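# Slide three sleeves onto separate pins, band down

## Task

Three sleeves will show up. Fit each onto its own pin with its coloured band at the bottom, slide it fully down until it sits on the table, and release it. No sleeve may drop onto a pin's rim, and none may be released while it sits only on a pin's tip. If either happens, lift that sleeve well away from the pins and try again, because one that slides down from such a spot may not count. The job fails if the gripper still holds a sleeve up at the end, or if anything is placed or knocked off the table. Finish with the whole arm, hand included, hanging in free air and touching nothing during the last second before the settled scene is judged.

## Robot and tools

Robot: one 6-joint arm (waist, shoulder, elbow, wrist pitch, wrist yaw, wrist roll) with a two-finger parallel gripper. There is only one arm, so every pose argument is a single row, never one per arm.

Frames: all positions and orientations are in the scene frame. Its origin lies on the table surface under the arm base; +z is up, and +y is to the left for someone facing along +x. The base may sit slightly tilted on the table. In the gripper's own frame the fingers extend along +x and close along y. end_effector_position is the point midway between the finger pads, roughly 3 to 4 cm short of the fingertips.

A ROW is 8 numbers: x, y, z (metres, an absolute position in the scene frame), qw, qx, qy, qz (an absolute orientation quaternion, w first, scene frame), then opening. Opening is a scale from -1 to 1: +1 is fully open (0.088 m), the empty fingers touch near -0.80, and values below that add nothing. Going from open to shut takes at least about 0.5 s.

execute_actions(actions): actions is a list of actions; each action is a list of 1 to 15 rows; each row is played for one control step of 1/30 s, and if fewer than 15 rows are given the final row repeats until 15 steps have passed. Each row is an absolute target pose plus opening. An action is rejected when its target lies more than 0.6 m from where the gripper is at that action's start, measured along any gripper axis; if the first action fails this (judged against the latest reported state) or any action is malformed, nothing in the call runs. Repeat the desired quaternion in every row to hold an orientation; do not copy it from the last result, which may have drifted. An empty list just returns the current state and images.

move(target, speed, blocking): target is one row (absolute pose plus opening, scene frame). The gripper follows a straight path from its present pose toward it, turning by the shorter way. speed is the path's peak in m/s, 0.002 to 0.5 (default 0.25); rotation is capped at twice that value in rad/s. A path lasts 0.5 to 10 s and is cut off at 10 s. The opening is applied when the move begins. The path ignores obstacles, and contact is harsher at higher speed and with a target set deeper beyond the contact point. The real gripper can lag, wander, or overshoot the speed, mostly with the arm near full stretch. With blocking=false you get a result after 0.5 s while motion goes on; poll with wait(0), and no further rows or moves are accepted until a result reports the end (or you call stop). The extra "move:" line gives the ending (done = settled near target; otherwise e.g. off_target, moving, held, fault), the limits that acted (paced = the sent pose was clipped; held = a check blocked some steps, after which the arm may move far faster than speed), and the distance left to target.

wait(seconds): 0 to 10; the arm keeps its last command and a running move continues; it returns early when that move ends. stop(): brakes a running move, needing room to do so; fingers are not stopped. zoom_image(camera, region): camera is cam_high or cam_wrist; region is [x0, y0, x1, y1] in pixels of that camera's 504x504 image, origin top-left, at most 504 by 504. show_instructions(): shows the reference pages. read_manual(section): licence texts only, default "licences". finished_scene(scene): give the current scene's number; it is final and reports success.

Controller behaviour: each step the commanded pose is clamped to within 70 mm and 16 degrees of the measured pose, then reached by damped inverse kinematics, favouring position over orientation. A distant target therefore needs several actions; after an action the arm only advances up to the last clamped pose. Joint friction may leave the hand short or tilted, especially at long reach, and tiny moves may not happen at all, so check the reported pose after every move and correct tilt.

Result lines: the state gives end_effector_position (m), end_effector_quat_wxyz, and linear and angular velocities. Joint positions and velocities list the six joints in order (rad, rad/s) then the finger-pad gap (m). Joint ranges: waist -3.054 to 3.054, shoulder 0 to 3.142, elbow 0 to 2.356, wrist pitch -1.571 to 1.571, wrist yaw -1.571 to 1.571, wrist roll -3.142 to 3.142. Joint torques follow the same order without the gripper; they are offset, scaled and noisy, and are nonzero even in free air. grip_measured is the measured opening on the command scale; to hold something, keep commanding clearly below it (lower means squeezing harder, up to about 34 N per pad). Readings may be off by about 1 mm. "Hand target" is the pose currently being driven toward. "pose unreachable" means the clearance check altered or blocked the command (the base mount counts as arm). Step readings marked HELD were partly held back. The printed hand position may be inaccurate at long reach.

Hazards: a joint reaching its load limit (waist 17.8, shoulder 22, elbow 22, wrist pitch 5.8, wrist yaw 5.78, wrist roll 5.42 N m, held weight included) causes a TORQUE FAULT that freezes the arm for 10 s. Holding loads heats motors; MOTOR HOT warns from 50 °C, and at 95 °C an OVER-TEMPERATURE FAULT holds the arm, possibly then cutting power so it goes limp. The robot keeps its last command while you are composing a reply. Loose objects may get a brief outside nudge. Avoid drops, slams, hard impacts, strong pushes, and anything leaving the table; a fast close can squeeze very hard.

Each tool is called after ">>>" by a JSON object that holds its "op" and its "data", one argument or row to a line.

Reference images:

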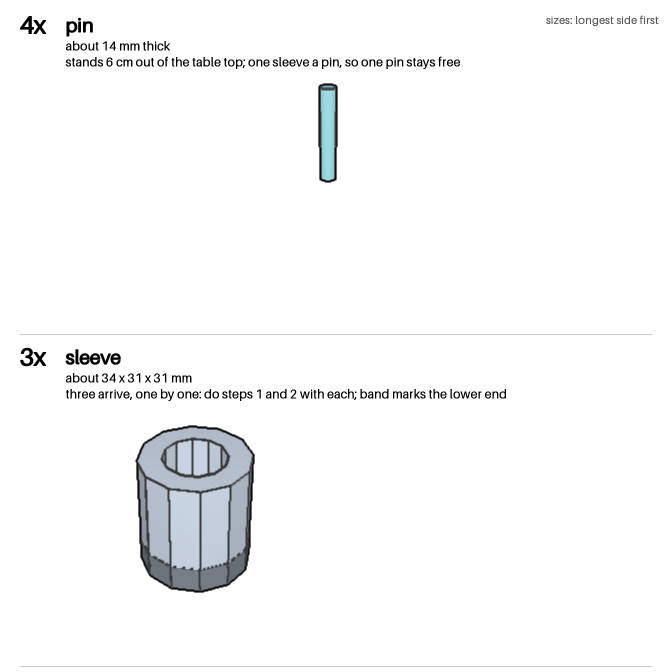

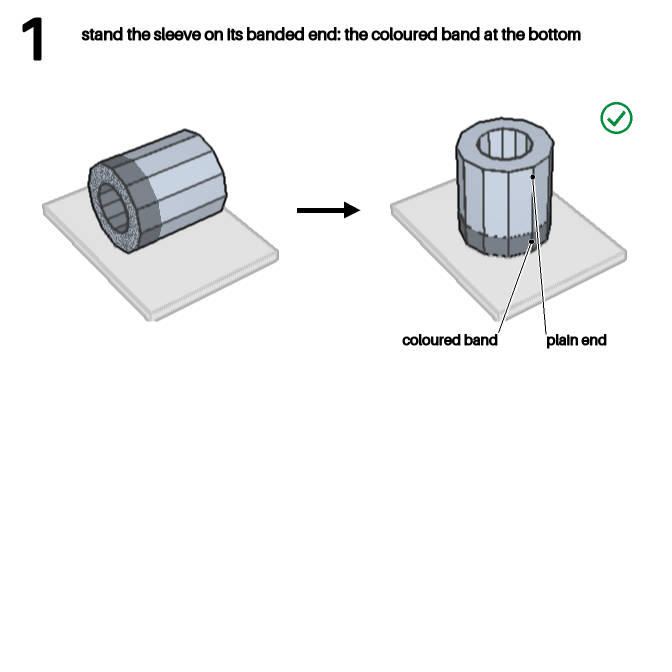

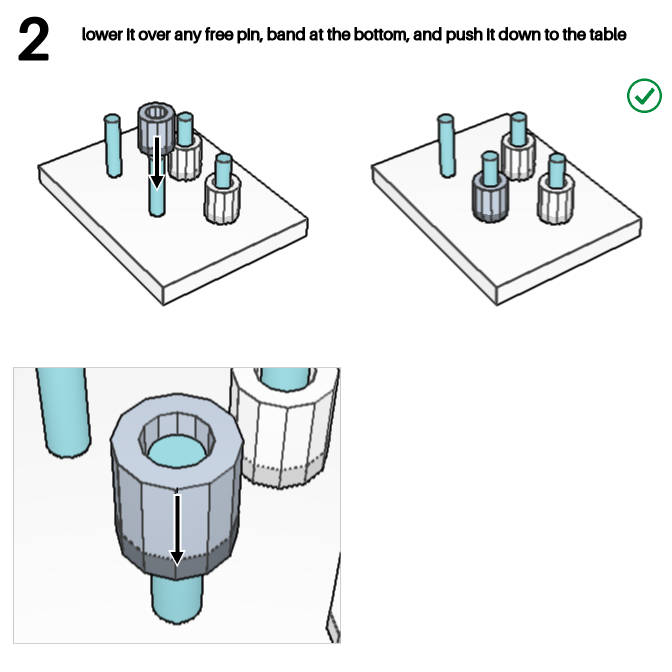

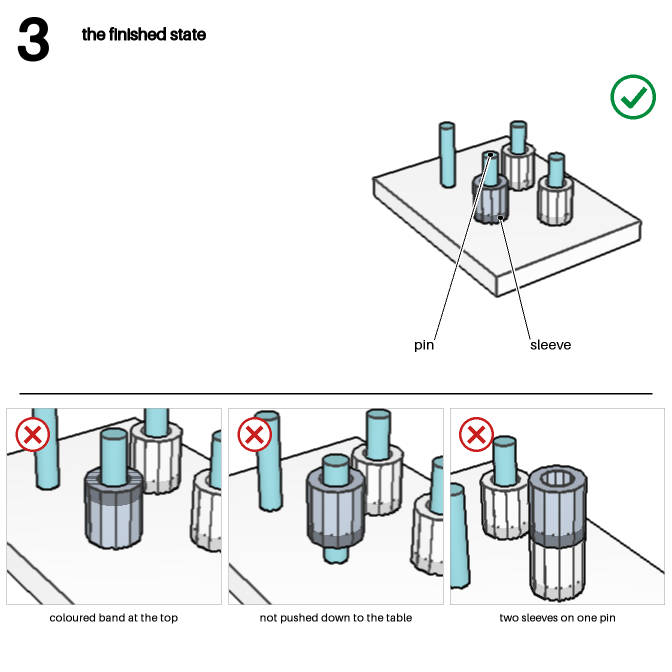

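## Session

>>> {"op": "execute_actions", "data": {
  "actions": []
}}

Scene clock: 0.00 s.
end_effector_position=(+0.3054, -0.0326, +0.1860) grip_measured=+0.839 end_effector_quat_wxyz=(-0.505, +0.157, -0.120, +0.840) end_effector_velocity=(-0.000, -0.001, -0.001) end_effector_angular_velocity=(+0.009, -0.003, -0.002)
Joint positions: [ 0.35   2.341  1.527 -1.489  0.68   1.877  0.08 ]
Joint velocities: [-0.002 -0.002 -0.002  0.007 -0.007 -0.007 -0.   ]
Joint torques (N m, as the arm reports them, + toward a larger angle): no reading
Heat: hottest waist 28 °C (+0.0 °C/min).
Hand target: +0.305, -0.033, +0.186; -0.505, +0.157, -0.120, +0.840

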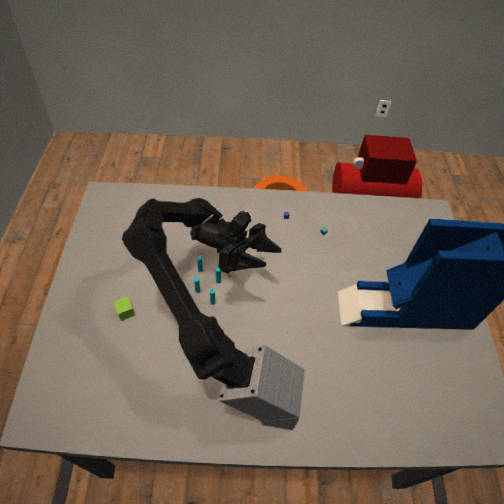

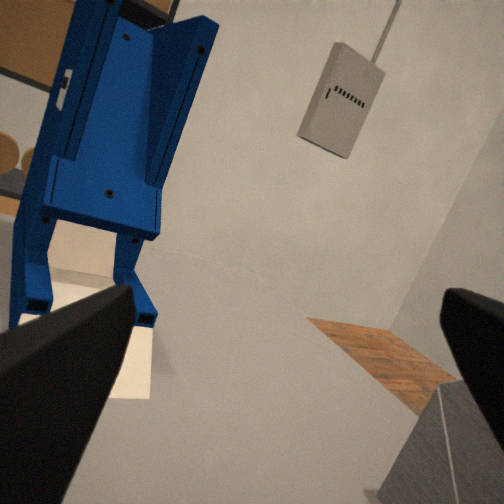

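>>> {"op": "move", "data": {
  "target": [0.25,0.0,0.22,0.707,0,0.707,0,1]
}}

Scene clock: 7.37 s.
end_effector_position=(+0.2473, -0.0001, +0.2191) grip_measured=+1.000 end_effector_quat_wxyz=(+0.706, -0.005, +0.708, -0.005) end_effector_velocity=(-0.000, +0.004, +0.001) end_effector_angular_velocity=(+0.027, -0.008, -0.012)
Joint positions: [-0.4    1.818  1.024 -1.191 -0.694 -0.741  0.088]
Joint velocities: [-0.007  0.002  0.002 -0.022 -0.022 -0.007  0.   ]
Joint torques (N m, as the arm reports them, + toward a larger angle): [-5.4  -2.38  5.97  0.21 -0.19 -0.18]
Heat: hottest waist 29 °C (+8.1 °C/min).
Hand target: +0.249, -0.001, +0.220; +0.708, -0.005, +0.706, -0.003
Off the commanded pose: 0.003 m, 1 deg.
move: done

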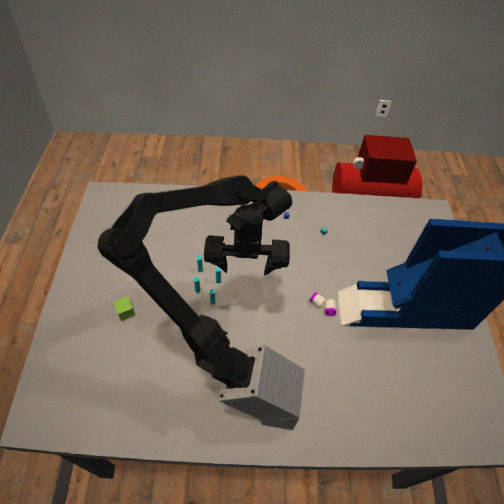

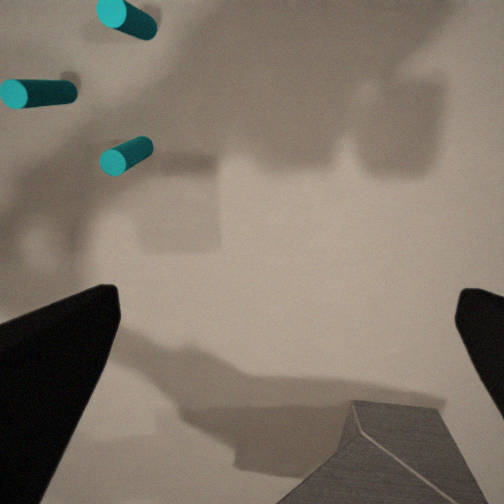

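>>> {"op": "move", "data": {
  "target": [0.24,-0.16,0.22,0.707,0,0.707,0,1]
}}

Scene clock: 10.80 s.
end_effector_position=(+0.2400, -0.1578, +0.2211) grip_measured=+1.000 end_effector_quat_wxyz=(+0.708, +0.001, +0.706, -0.002) end_effector_velocity=(-0.003, -0.000, -0.002) end_effector_angular_velocity=(+0.019, -0.002, -0.010)
Joint positions: [-0.675  2.368  1.33  -1.133 -0.571 -1.042  0.088]
Joint velocities: [-0.007  0.012 -0.002 -0.007 -0.007 -0.007  0.   ]
Joint torques (N m, as the arm reports them, + toward a larger angle): [-5.81 -4.43  6.5   0.17  0.15 -0.21]
Heat: hottest waist 30 °C (+11.1 °C/min).
Hand target: +0.240, -0.160, +0.220; +0.706, -0.000, +0.708, -0.001
Off the commanded pose: 0.002 m, 0 deg.
move: done

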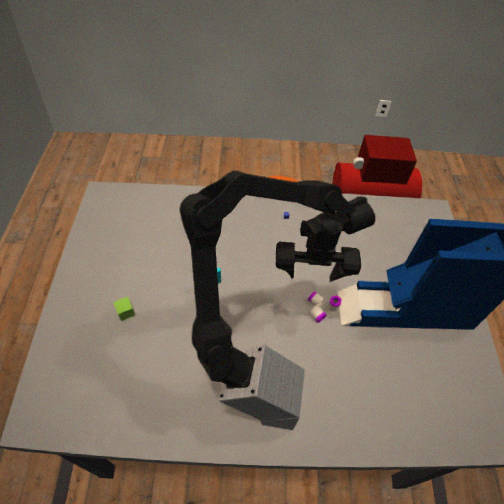

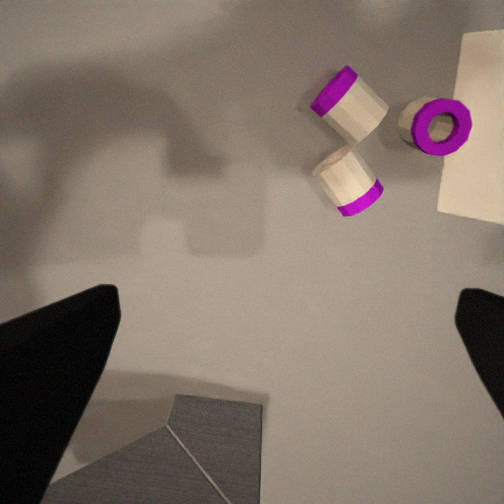

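>>> {"op": "move", "data": {
  "target": [0.294,-0.18,0.102,-0.230,-0.446,-0.120,0.857,0.4]
}}

Scene clock: 29.10 s.
end_effector_position=(+0.2952, -0.1794, +0.1056) grip_measured=+0.400 end_effector_quat_wxyz=(-0.233, -0.448, -0.123, +0.854) end_effector_velocity=(-0.002, +0.004, +0.002) end_effector_angular_velocity=(+0.011, +0.008, -0.028)
Joint positions: [-0.204  2.687  1.649 -1.093 -0.225  1.956  0.059]
Joint velocities: [-0.002  0.002  0.012 -0.037 -0.007  0.007 -0.   ]
Joint torques (N m, as the arm reports them, + toward a larger angle): [-7.84 -5.58  4.34 -0.34  0.29  0.23]
Heat: hottest waist 31 °C (+6.2 °C/min).
Hand target: +0.295, -0.180, +0.102; -0.230, -0.447, -0.123, +0.856
Off the commanded pose: 0.004 m, 1 deg.
move: done

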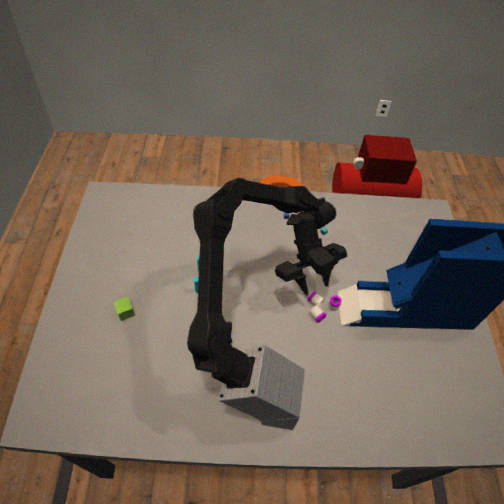

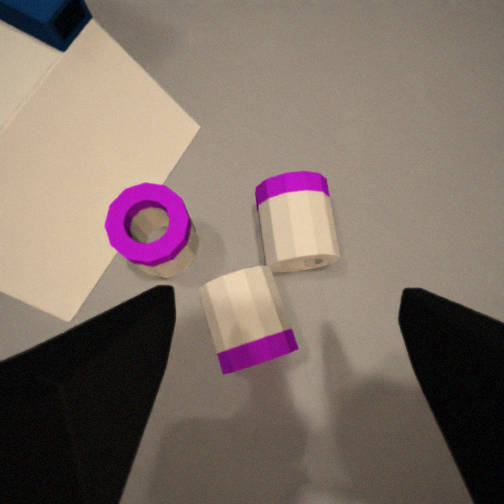

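>>> {"op": "move", "data": {
  "target": [0.254,-0.187,0.056,-0.289,-0.437,-0.151,0.839,0.2],
  "speed": 0.1
}}

Scene clock: 34.23 s.
end_effector_position=(+0.2544, -0.1889, +0.0557) grip_measured=+0.200 end_effector_quat_wxyz=(-0.285, -0.439, -0.148, +0.839) end_effector_velocity=(-0.002, +0.004, -0.001) end_effector_angular_velocity=(+0.021, -0.010, -0.002)
Joint positions: [-0.151  2.673  1.363 -0.744 -0.225  1.92   0.049]
Joint velocities: [-0.002 -0.007 -0.017  0.007 -0.022 -0.007 -0.   ]
Joint torques (N m, as the arm reports them, + toward a larger angle): [-7.13 -6.85  1.54  0.06  0.51 -0.15]
Heat: hottest waist 32 °C (+7.0 °C/min).
Hand target: +0.254, -0.187, +0.056; -0.289, -0.437, -0.151, +0.838
Off the commanded pose: 0.002 m, 1 deg.
move: done

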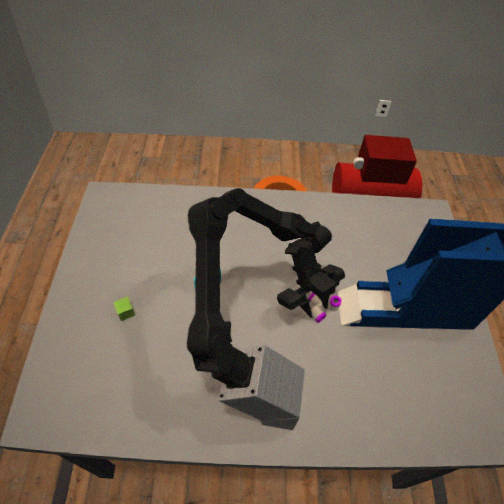

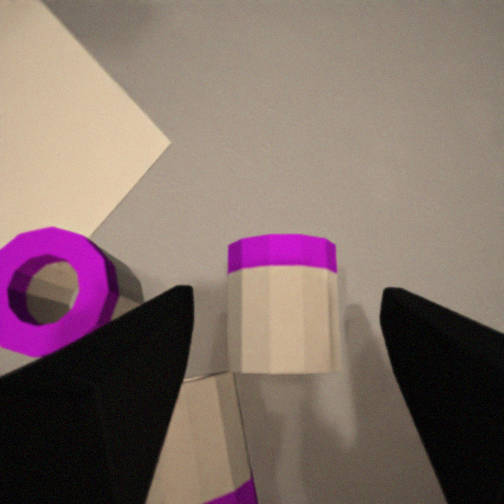

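>>> {"op": "move", "data": {
  "target": [0.244,-0.196,0.034,-0.289,-0.437,-0.151,0.839,0.15],
  "speed": 0.05
}}

>>> {"op": "move", "data": {
  "target": [0.244,-0.196,0.034,-0.289,-0.437,-0.151,0.839,-0.4]
}}

Scene clock: 37.30 s.
end_effector_position=(+0.2502, -0.2017, +0.0462) grip_measured=+0.152 end_effector_quat_wxyz=(-0.298, -0.441, -0.137, +0.835) end_effector_velocity=(-0.002, -0.001, +0.001) end_effector_angular_velocity=(-0.001, +0.010, +0.000)
Joint positions: [-0.152  2.702  1.343 -0.662 -0.209  1.935  0.046]
Joint velocities: [-0.002  0.002  0.002 -0.007  0.007 -0.007 -0.001]
Joint torques (N m, as the arm reports them, + toward a larger angle): [-5.09 -3.95  1.75  0.04 -0.35 -0.06]
Heat: hottest waist 33 °C (+8.0 °C/min).
Hand target: +0.244, -0.196, +0.035; -0.289, -0.437, -0.151, +0.839
Off the commanded pose: 0.015 m, 2 deg.
move: off_target

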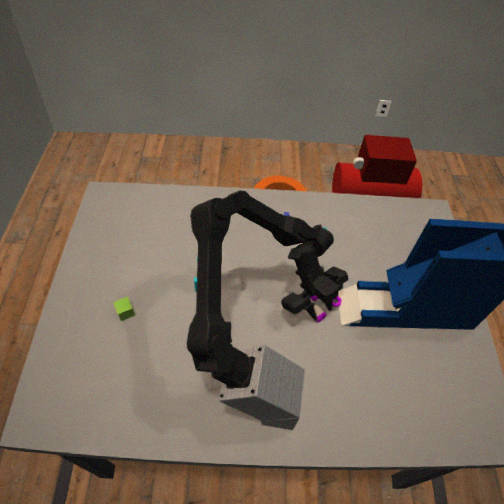

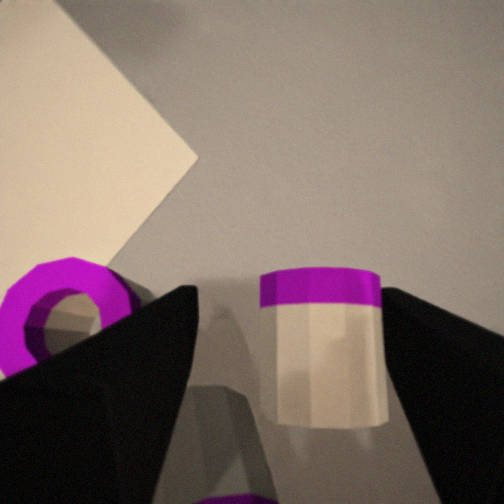

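Scene clock: 38.00 s.
end_effector_position=(+0.2494, -0.2023, +0.0466) grip_measured=-0.099 end_effector_quat_wxyz=(-0.298, -0.440, -0.136, +0.836) end_effector_velocity=(+0.003, -0.001, +0.000) end_effector_angular_velocity=(-0.001, -0.016, -0.000)
Joint positions: [-0.154  2.703  1.343 -0.664 -0.205  1.935  0.034]
Joint velocities: [-0.002 -0.002  0.002  0.007 -0.007  0.007 -0.   ]
Joint torques (N m, as the arm reports them, + toward a larger angle): [-5.02 -4.01  1.7   0.3  -0.51 -0.05]
Heat: hottest waist 33 °C (+7.9 °C/min).
Hand target: +0.244, -0.196, +0.034; -0.289, -0.437, -0.151, +0.839
Off the commanded pose: 0.015 m, 2 deg.
move: off_target

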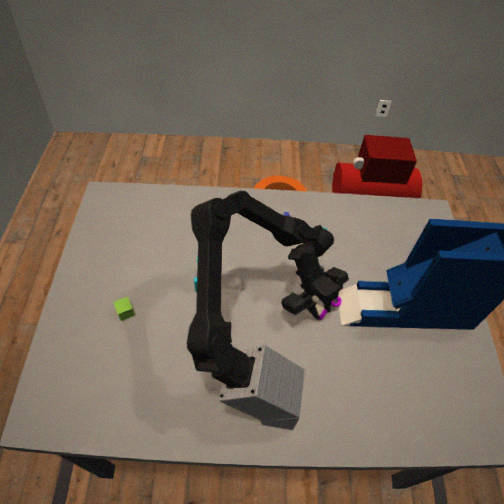

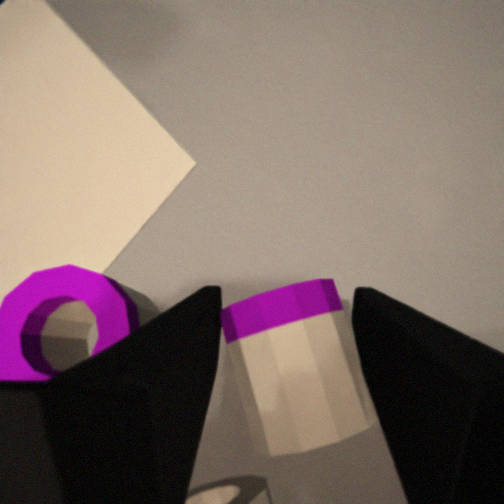

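>>> {"op": "move", "data": {
  "target": [0.255,-0.197,0.09,-0.289,-0.437,-0.151,0.839,0.2],
  "speed": 0.1
}}

>>> {"op": "move", "data": {
  "target": [0.261,-0.186,0.095,0.52,-0.346,0.742,0.243,0.2],
  "speed": 0.4
}}

Scene clock: 42.37 s.
end_effector_position=(+0.2511, -0.1969, +0.0873) grip_measured=+0.200 end_effector_quat_wxyz=(-0.283, -0.437, -0.150, +0.840) end_effector_velocity=(+0.001, +0.001, +0.001) end_effector_angular_velocity=(+0.016, +0.003, +0.013)
Joint positions: [-0.232  2.639  1.381 -0.819 -0.186  1.844  0.049]
Joint velocities: [-0.002 -0.002  0.002 -0.007 -0.007 -0.022  0.   ]
Joint torques (N m, as the arm reports them, + toward a larger angle): [-7.4  -6.98  4.09 -0.18  0.61 -0.14]
Heat: hottest waist 33 °C (+7.1 °C/min).
Hand target: +0.255, -0.197, +0.090; -0.289, -0.436, -0.151, +0.839
Off the commanded pose: 0.005 m, 1 deg.
move: done

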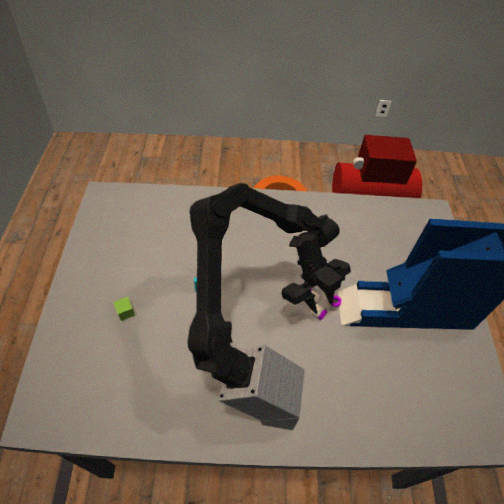

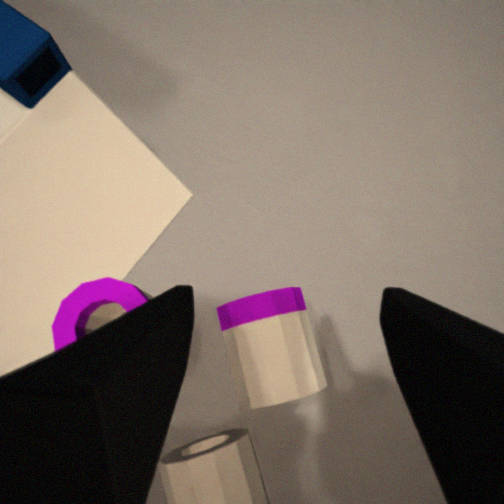

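Scene clock: 47.97 s.
end_effector_position=(+0.2621, -0.1853, +0.0980) grip_measured=+0.200 end_effector_quat_wxyz=(+0.625, -0.393, +0.277, +0.615) end_effector_velocity=(+0.003, -0.001, +0.005) end_effector_angular_velocity=(+0.002, -0.030, -0.016)
Joint positions: [-0.559  3.123  1.838 -1.555 -0.952  3.132  0.049]
Joint velocities: [-0.012 -0.007 -0.002 -0.007 -0.022 -0.007 -0.   ]
Joint torques (N m, as the arm reports them, + toward a larger angle): [-6.69 -6.49  3.22 -0.65 -0.27  0.18]
Heat: hottest waist 33 °C (+6.3 °C/min).
Hand target: +0.260, -0.186, +0.095; +0.632, -0.386, +0.278, +0.612
Off the commanded pose: 0.003 m, 71 deg; orientation clipped at the last step of the last action.
joint sent to its limit — the command would take joint 2 (shoulder) past its upper limit and joint 6 (wrist roll) past its upper limit, so those joints were sent only as far as their limits.
move: off_target; limits=paced

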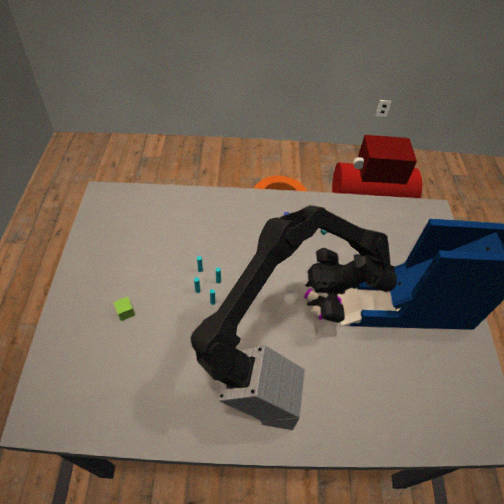

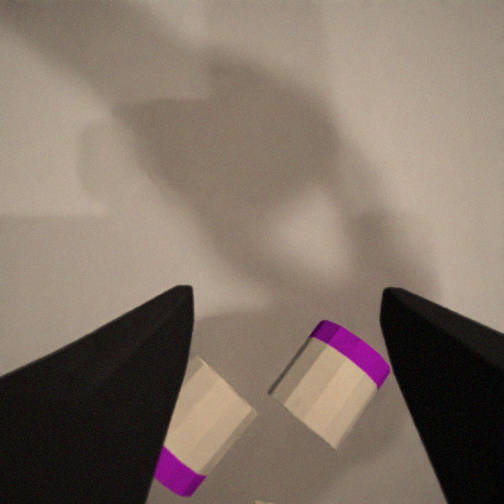

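>>> {"op": "move", "data": {
  "target": [0.258,-0.186,0.09,-0.354,-0.529,-0.258,0.727,0.2],
  "speed": 0.4
}}

Scene clock: 53.90 s.
end_effector_position=(+0.2599, -0.1880, +0.0905) grip_measured=+0.200 end_effector_quat_wxyz=(-0.350, -0.532, -0.257, +0.727) end_effector_velocity=(+0.000, +0.000, +0.002) end_effector_angular_velocity=(+0.003, -0.012, +0.007)
Joint positions: [-0.33   2.547  1.216 -0.612 -0.427  1.578  0.049]
Joint velocities: [-0.007 -0.007 -0.007  0.007 -0.007 -0.007 -0.   ]
Joint torques (N m, as the arm reports them, + toward a larger angle): [-6.47 -6.91  2.56  0.46  0.44 -0.16]
Heat: hottest waist 34 °C (+6.7 °C/min).
Hand target: +0.259, -0.186, +0.091; -0.353, -0.528, -0.259, +0.727
Off the commanded pose: 0.003 m, 1 deg.
move: done

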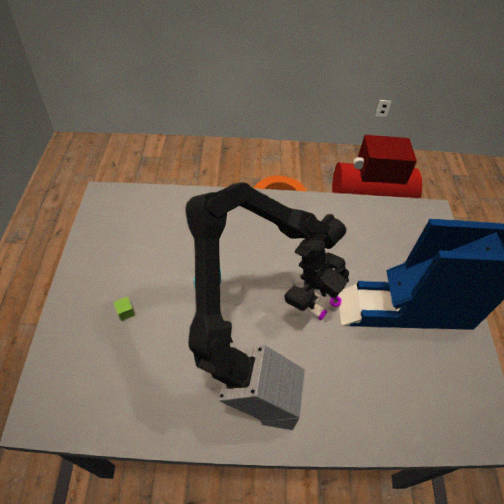

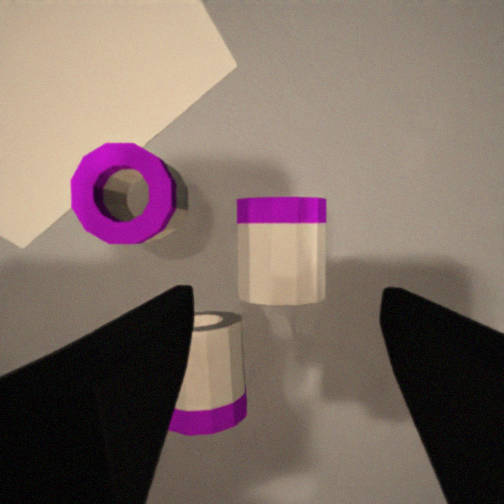

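>>> {"op": "move", "data": {
  "target": [0.248,-0.199,0.038,-0.354,-0.529,-0.258,0.727,0.1],
  "speed": 0.06
}}

Scene clock: 57.23 s.
end_effector_position=(+0.2530, -0.2002, +0.0423) grip_measured=+0.100 end_effector_quat_wxyz=(-0.361, -0.529, -0.257, +0.724) end_effector_velocity=(+0.003, +0.000, +0.002) end_effector_angular_velocity=(-0.000, -0.015, -0.000)
Joint positions: [-0.257  2.66   1.181 -0.413 -0.444  1.645  0.044]
Joint velocities: [-0.002 -0.007 -0.002  0.007 -0.007  0.007 -0.   ]
Joint torques (N m, as the arm reports them, + toward a larger angle): [-6.47 -4.88  2.11  0.43  0.11  0.15]
Heat: hottest waist 34 °C (+6.3 °C/min).
Hand target: +0.248, -0.199, +0.038; -0.354, -0.529, -0.258, +0.727
Off the commanded pose: 0.007 m, 1 deg.
move: done

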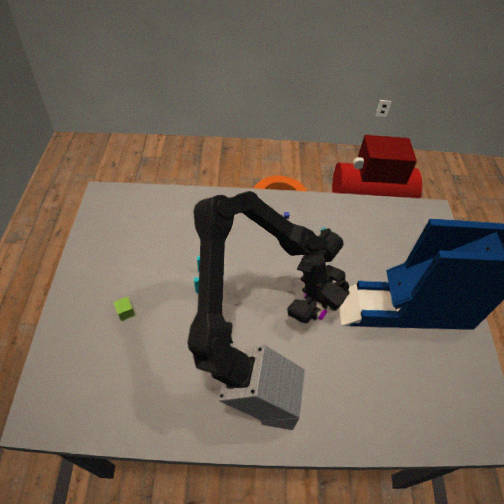

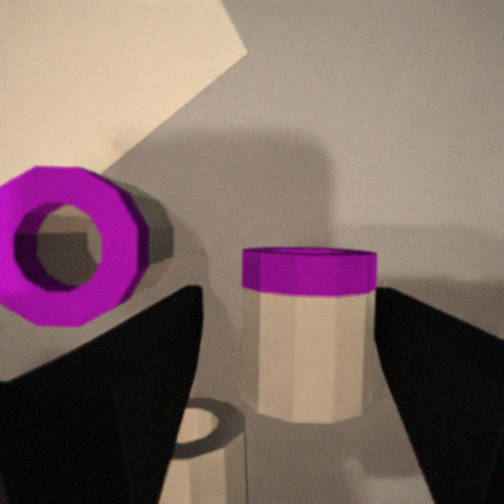

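>>> {"op": "move", "data": {
  "target": [0.246,-0.198,0.038,-0.354,-0.529,-0.258,0.727,-0.45]
}}

>>> {"op": "move", "data": {
  "target": [0.25,-0.17,0.1,-0.354,-0.529,-0.258,0.727,-0.45],
  "speed": 0.15
}}

>>> {"op": "move", "data": {
  "target": [0.25,-0.1,0.08,0,-0.94,0,0.342,-0.45]
}}

Scene clock: 60.90 s.
end_effector_position=(+0.2519, -0.2003, +0.0415) grip_measured=-0.188 end_effector_quat_wxyz=(-0.362, -0.529, -0.256, +0.723) end_effector_velocity=(-0.002, +0.005, -0.000) end_effector_angular_velocity=(+0.031, +0.005, +0.004)
Joint positions: [-0.257  2.66   1.174 -0.404 -0.444  1.646  0.03 ]
Joint velocities: [-0.002 -0.002 -0.002 -0.022 -0.022 -0.022 -0.   ]
Joint torques (N m, as the arm reports them, + toward a larger angle): [-6.51 -5.35  1.39  0.34  0.19  0.14]
Heat: hottest waist 34 °C (+6.0 °C/min).
Hand target: +0.246, -0.198, +0.038; -0.354, -0.529, -0.258, +0.727
Off the commanded pose: 0.007 m, 1 deg.
move: done

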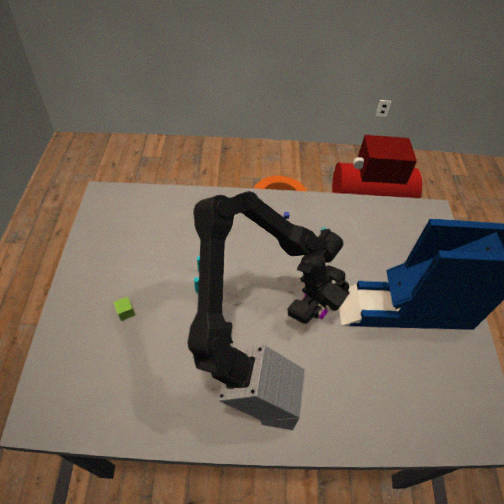

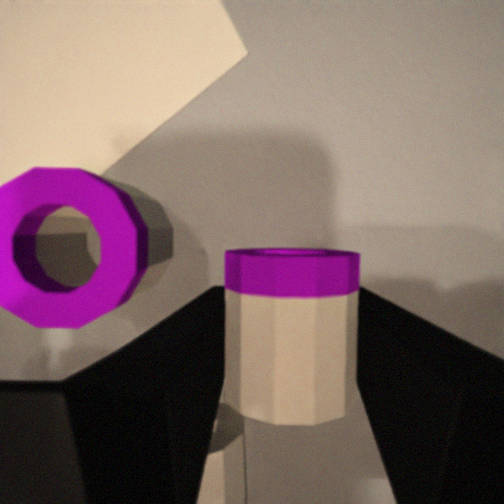

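Scene clock: 61.83 s.
end_effector_position=(+0.2514, -0.1713, +0.0984) grip_measured=-0.188 end_effector_quat_wxyz=(-0.353, -0.531, -0.257, +0.726) end_effector_velocity=(+0.002, +0.002, +0.002) end_effector_angular_velocity=(+0.006, -0.006, +0.007)
Joint positions: [-0.327  2.466  1.135 -0.606 -0.425  1.576  0.03 ]
Joint velocities: [-0.002 -0.007  0.002 -0.007 -0.007 -0.007 -0.   ]
Joint torques (N m, as the arm reports them, + toward a larger angle): [-6.83 -6.65  2.66  0.11  0.46 -0.17]
Heat: hottest waist 34 °C (+5.0 °C/min).
Hand target: +0.250, -0.170, +0.100; -0.354, -0.529, -0.258, +0.727
Off the commanded pose: 0.002 m, 0 deg.
move: done

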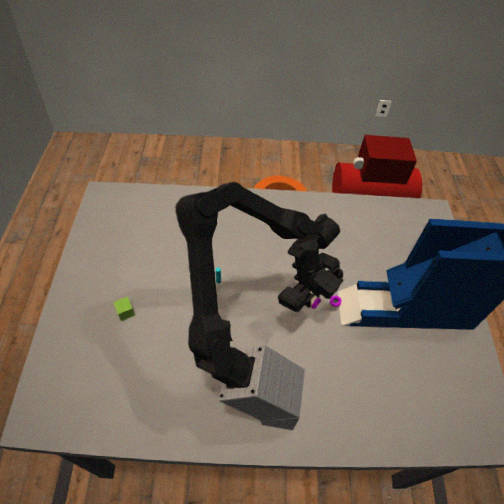

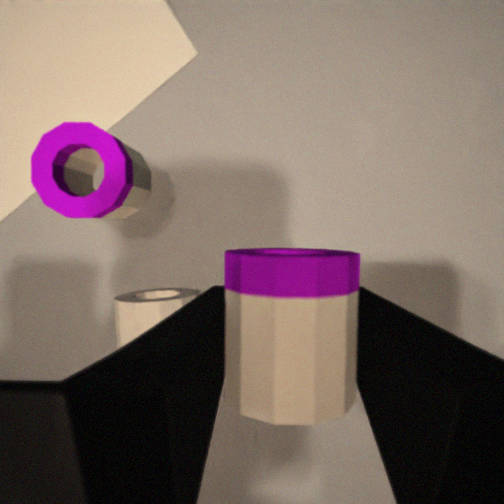

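Scene clock: 65.07 s.
end_effector_position=(+0.2512, -0.1013, +0.0828) grip_measured=-0.188 end_effector_quat_wxyz=(+0.040, +0.911, +0.042, -0.409) end_effector_velocity=(+0.001, +0.003, -0.000) end_effector_angular_velocity=(+0.008, -0.001, +0.027)
Joint positions: [-0.389  2.601  0.362  1.316 -1.016  3.132  0.03 ]
Joint velocities: [ 0.002  0.002  0.002  0.007 -0.022 -0.007  0.   ]
Joint torques (N m, as the arm reports them, + toward a larger angle): [-4.22 -3.71  0.46  1.58 -0.1   0.19]
Heat: hottest waist 34 °C (+5.1 °C/min).
Hand target: +0.249, -0.099, +0.081; +0.035, +0.910, +0.043, -0.412
Off the commanded pose: 0.003 m, 11 deg.
joint sent to its limit — the command would take joint 6 (wrist roll) past its upper limit, so that joint was sent only as far as its limit.
move: off_target

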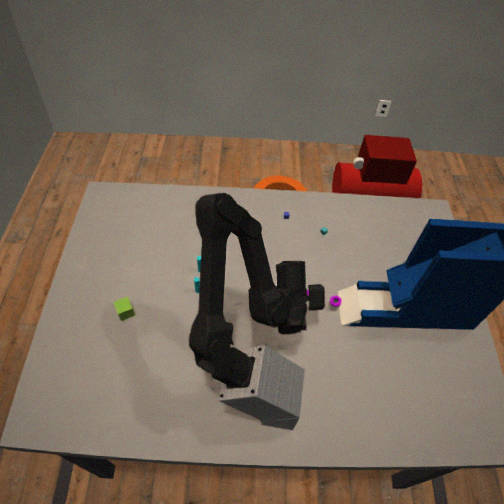

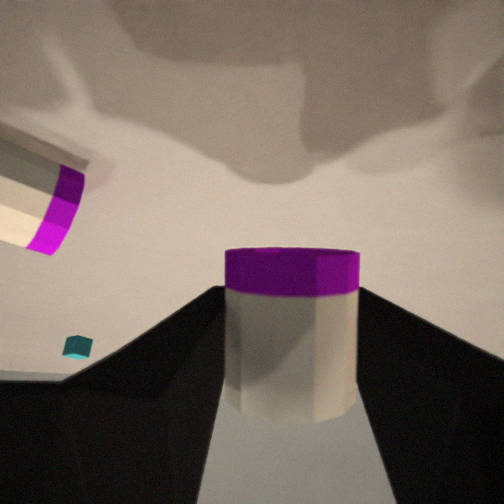

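>>> {"op": "move", "data": {
  "target": [0.24,-0.12,0.12,-0.354,-0.6,-0.354,0.6,-0.45],
  "speed": 0.4
}}

>>> {"op": "move", "data": {
  "target": [0.22,-0.13,0.12,0.707,0,0.707,0,-0.45],
  "speed": 0.5
}}

>>> {"op": "move", "data": {
  "target": [0.2,-0.14,0.07,0.28,-0.54,0.77,0.196,-0.45],
  "speed": 0.4
}}

Scene clock: 71.40 s.
end_effector_position=(+0.2391, -0.1199, +0.1204) grip_measured=-0.188 end_effector_quat_wxyz=(+0.358, +0.612, +0.358, -0.607) end_effector_velocity=(-0.002, +0.003, +0.000) end_effector_angular_velocity=(+0.017, +0.005, +0.021)
Joint positions: [-0.431  2.331  0.983 -0.67  -0.7    1.293  0.03 ]
Joint velocities: [-0.002  0.002  0.002 -0.022 -0.007 -0.037 -0.   ]
Joint torques (N m, as the arm reports them, + toward a larger angle): [-5.23 -3.96  5.19  0.19  0.25 -0.15]
Heat: hottest waist 33 °C (+3.0 °C/min).
Hand target: +0.240, -0.121, +0.119; +0.359, +0.608, +0.361, -0.609
Off the commanded pose: 0.001 m, 0 deg.
move: done

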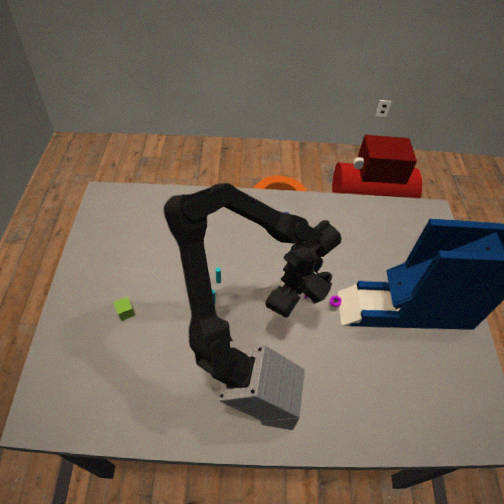

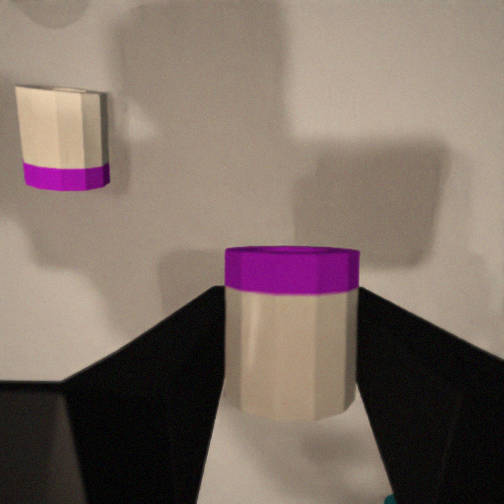

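Scene clock: 74.03 s.
end_effector_position=(+0.2245, -0.1302, +0.1225) grip_measured=-0.188 end_effector_quat_wxyz=(+0.711, -0.005, +0.704, -0.000) end_effector_velocity=(-0.001, +0.001, +0.001) end_effector_angular_velocity=(+0.008, -0.007, +0.027)
Joint positions: [-0.483  2.346  0.958 -0.654 -0.672 -0.843  0.03 ]
Joint velocities: [-0.007 -0.002 -0.002 -0.007 -0.007 -0.037 -0.   ]
Joint torques (N m, as the arm reports them, + toward a larger angle): [-5.89 -3.97  3.32  0.21  0.11 -0.15]
Heat: hottest waist 33 °C (+3.0 °C/min).
Hand target: +0.220, -0.130, +0.120; +0.707, +0.000, +0.707, -0.000
Off the commanded pose: 0.005 m, 1 deg.
move: done

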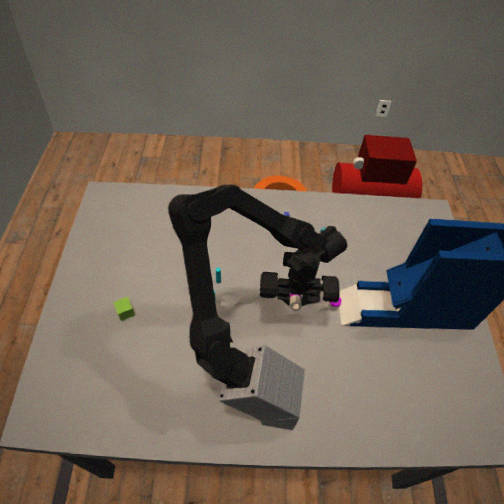

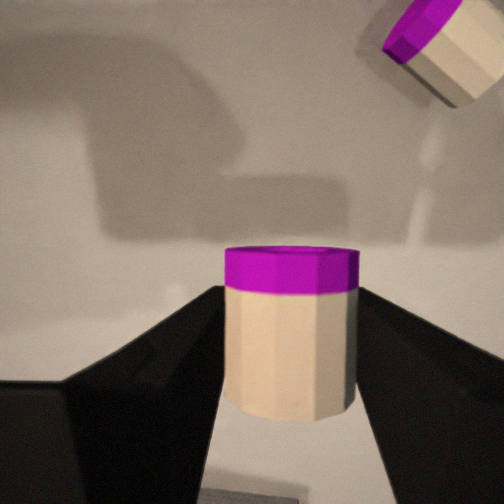

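Scene clock: 76.37 s.
end_effector_position=(+0.2014, -0.1402, +0.0694) grip_measured=-0.188 end_effector_quat_wxyz=(+0.286, -0.535, +0.770, +0.197) end_effector_velocity=(-0.001, +0.001, -0.000) end_effector_angular_velocity=(+0.012, +0.010, +0.013)
Joint positions: [ 0.061  2.252  0.715 -0.197  0.043 -1.409  0.03 ]
Joint velocities: [-0.002 -0.002 -0.007  0.007 -0.007 -0.022 -0.   ]
Joint torques (N m, as the arm reports them, + toward a larger angle): [-5.26 -4.66  0.04  0.2   0.7  -0.17]
Heat: hottest waist 33 °C (+3.0 °C/min).
Hand target: +0.201, -0.139, +0.070; +0.282, -0.539, +0.769, +0.198
Off the commanded pose: 0.002 m, 1 deg.
move: done

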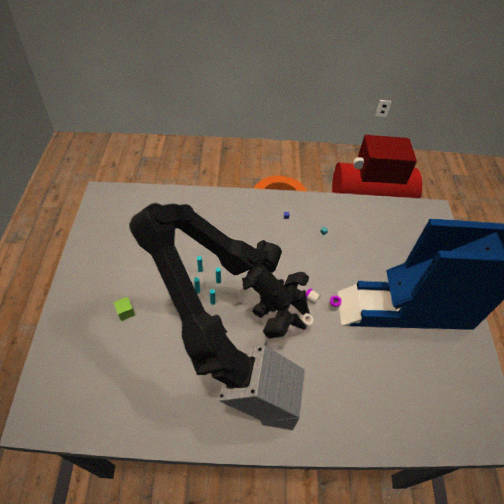

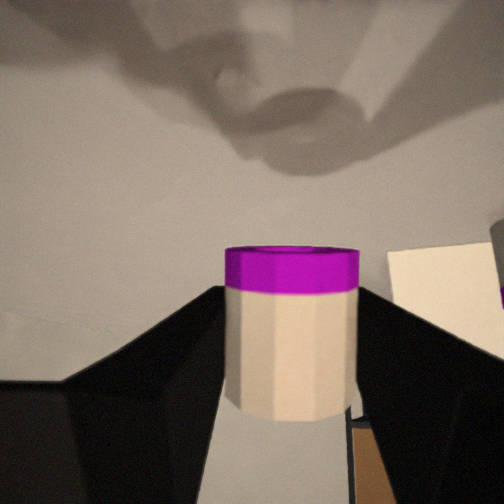

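>>> {"op": "move", "data": {
  "target": [0.2,-0.14,0.04,0.28,-0.54,0.77,0.196,-0.45],
  "speed": 0.04
}}

>>> {"op": "move", "data": {
  "target": [0.2,-0.14,0.04,0.28,-0.54,0.77,0.196,0.2]
}}

>>> {"op": "move", "data": {
  "target": [0.195,-0.155,0.09,0.579,-0.406,0.579,0.406,0.2]
}}

Scene clock: 80.83 s.
end_effector_position=(+0.2000, -0.1397, +0.0422) grip_measured=-0.188 end_effector_quat_wxyz=(+0.279, -0.541, +0.769, +0.195) end_effector_velocity=(+0.003, +0.000, -0.001) end_effector_angular_velocity=(+0.009, -0.006, +0.010)
Joint positions: [ 0.152  2.334  0.725 -0.124  0.043 -1.327  0.03 ]
Joint velocities: [-0.002 -0.002  0.002  0.007 -0.007 -0.007 -0.   ]
Joint torques (N m, as the arm reports them, + toward a larger angle): [-5.3  -3.27  0.51  0.1   0.35  0.15]
Heat: hottest waist 33 °C (+2.0 °C/min).
Hand target: +0.200, -0.140, +0.040; +0.280, -0.539, +0.769, +0.196
Off the commanded pose: 0.002 m, 0 deg.
move: done

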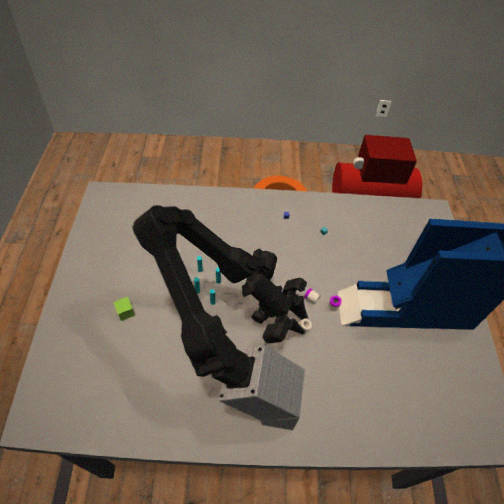

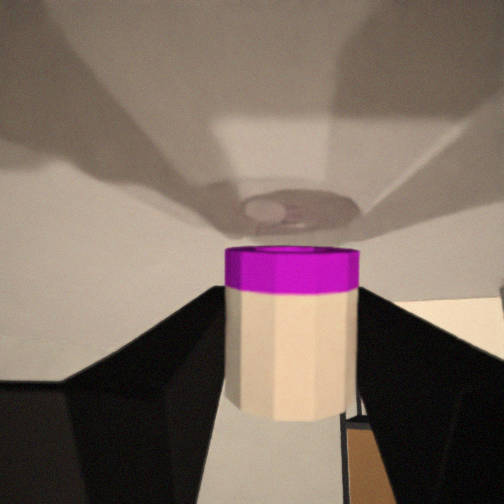

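Scene clock: 81.53 s.
end_effector_position=(+0.2003, -0.1398, +0.0422) grip_measured=+0.199 end_effector_quat_wxyz=(+0.280, -0.541, +0.769, +0.195) end_effector_velocity=(-0.005, +0.002, +0.001) end_effector_angular_velocity=(+0.009, +0.018, -0.014)
Joint positions: [ 0.152  2.334  0.726 -0.123  0.043 -1.327  0.049]
Joint velocities: [-0.002 -0.002 -0.002 -0.022 -0.007 -0.007 -0.   ]
Joint torques (N m, as the arm reports them, + toward a larger angle): [-5.33 -3.19  0.86  0.08  0.41  0.11]
Heat: hottest waist 33 °C (+2.0 °C/min).
Hand target: +0.200, -0.140, +0.040; +0.280, -0.540, +0.769, +0.196
Off the commanded pose: 0.002 m, 0 deg.
move: done

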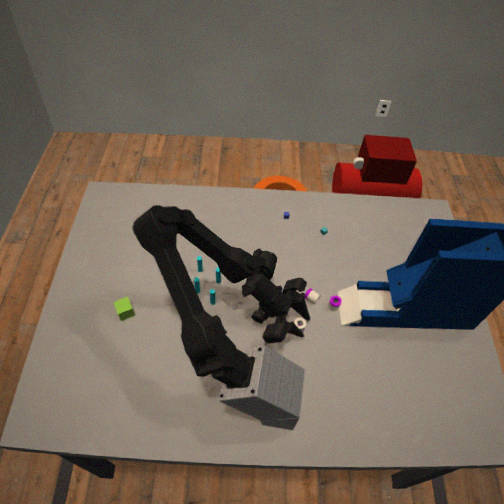

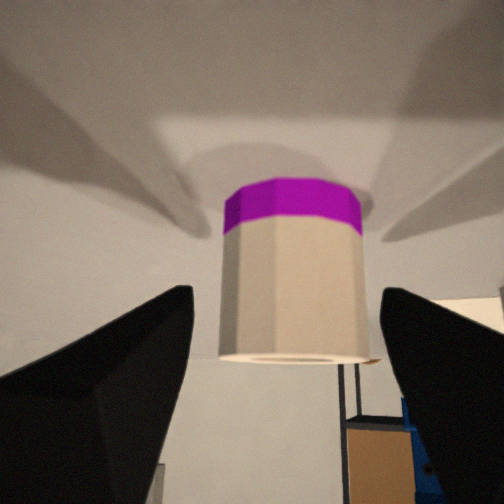

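Scene clock: 83.73 s.
end_effector_position=(+0.1932, -0.1549, +0.0909) grip_measured=+0.200 end_effector_quat_wxyz=(+0.575, -0.409, +0.583, +0.402) end_effector_velocity=(+0.000, +0.003, +0.000) end_effector_angular_velocity=(+0.027, -0.011, +0.004)
Joint positions: [-0.522  2.483  0.902 -0.492 -0.639 -2.105  0.049]
Joint velocities: [-0.007  0.007  0.007 -0.022 -0.022 -0.022 -0.   ]
Joint torques (N m, as the arm reports them, + toward a larger angle): [-5.51 -3.92  4.48  0.11 -0.19 -0.14]
Heat: hottest waist 33 °C (+2.0 °C/min).
Hand target: +0.194, -0.156, +0.090; +0.577, -0.408, +0.581, +0.404
Off the commanded pose: 0.002 m, 1 deg.
move: done

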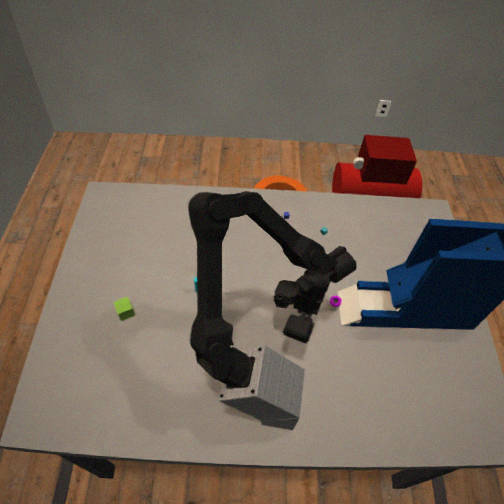

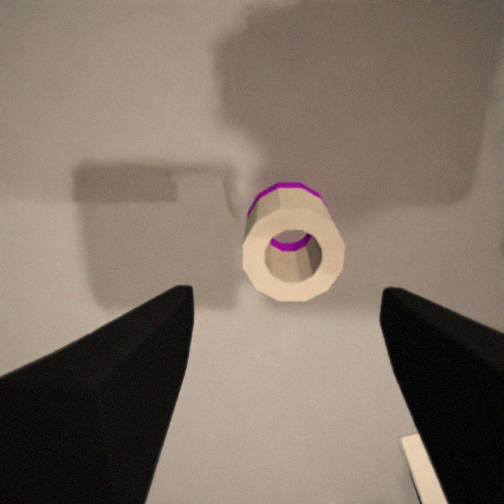

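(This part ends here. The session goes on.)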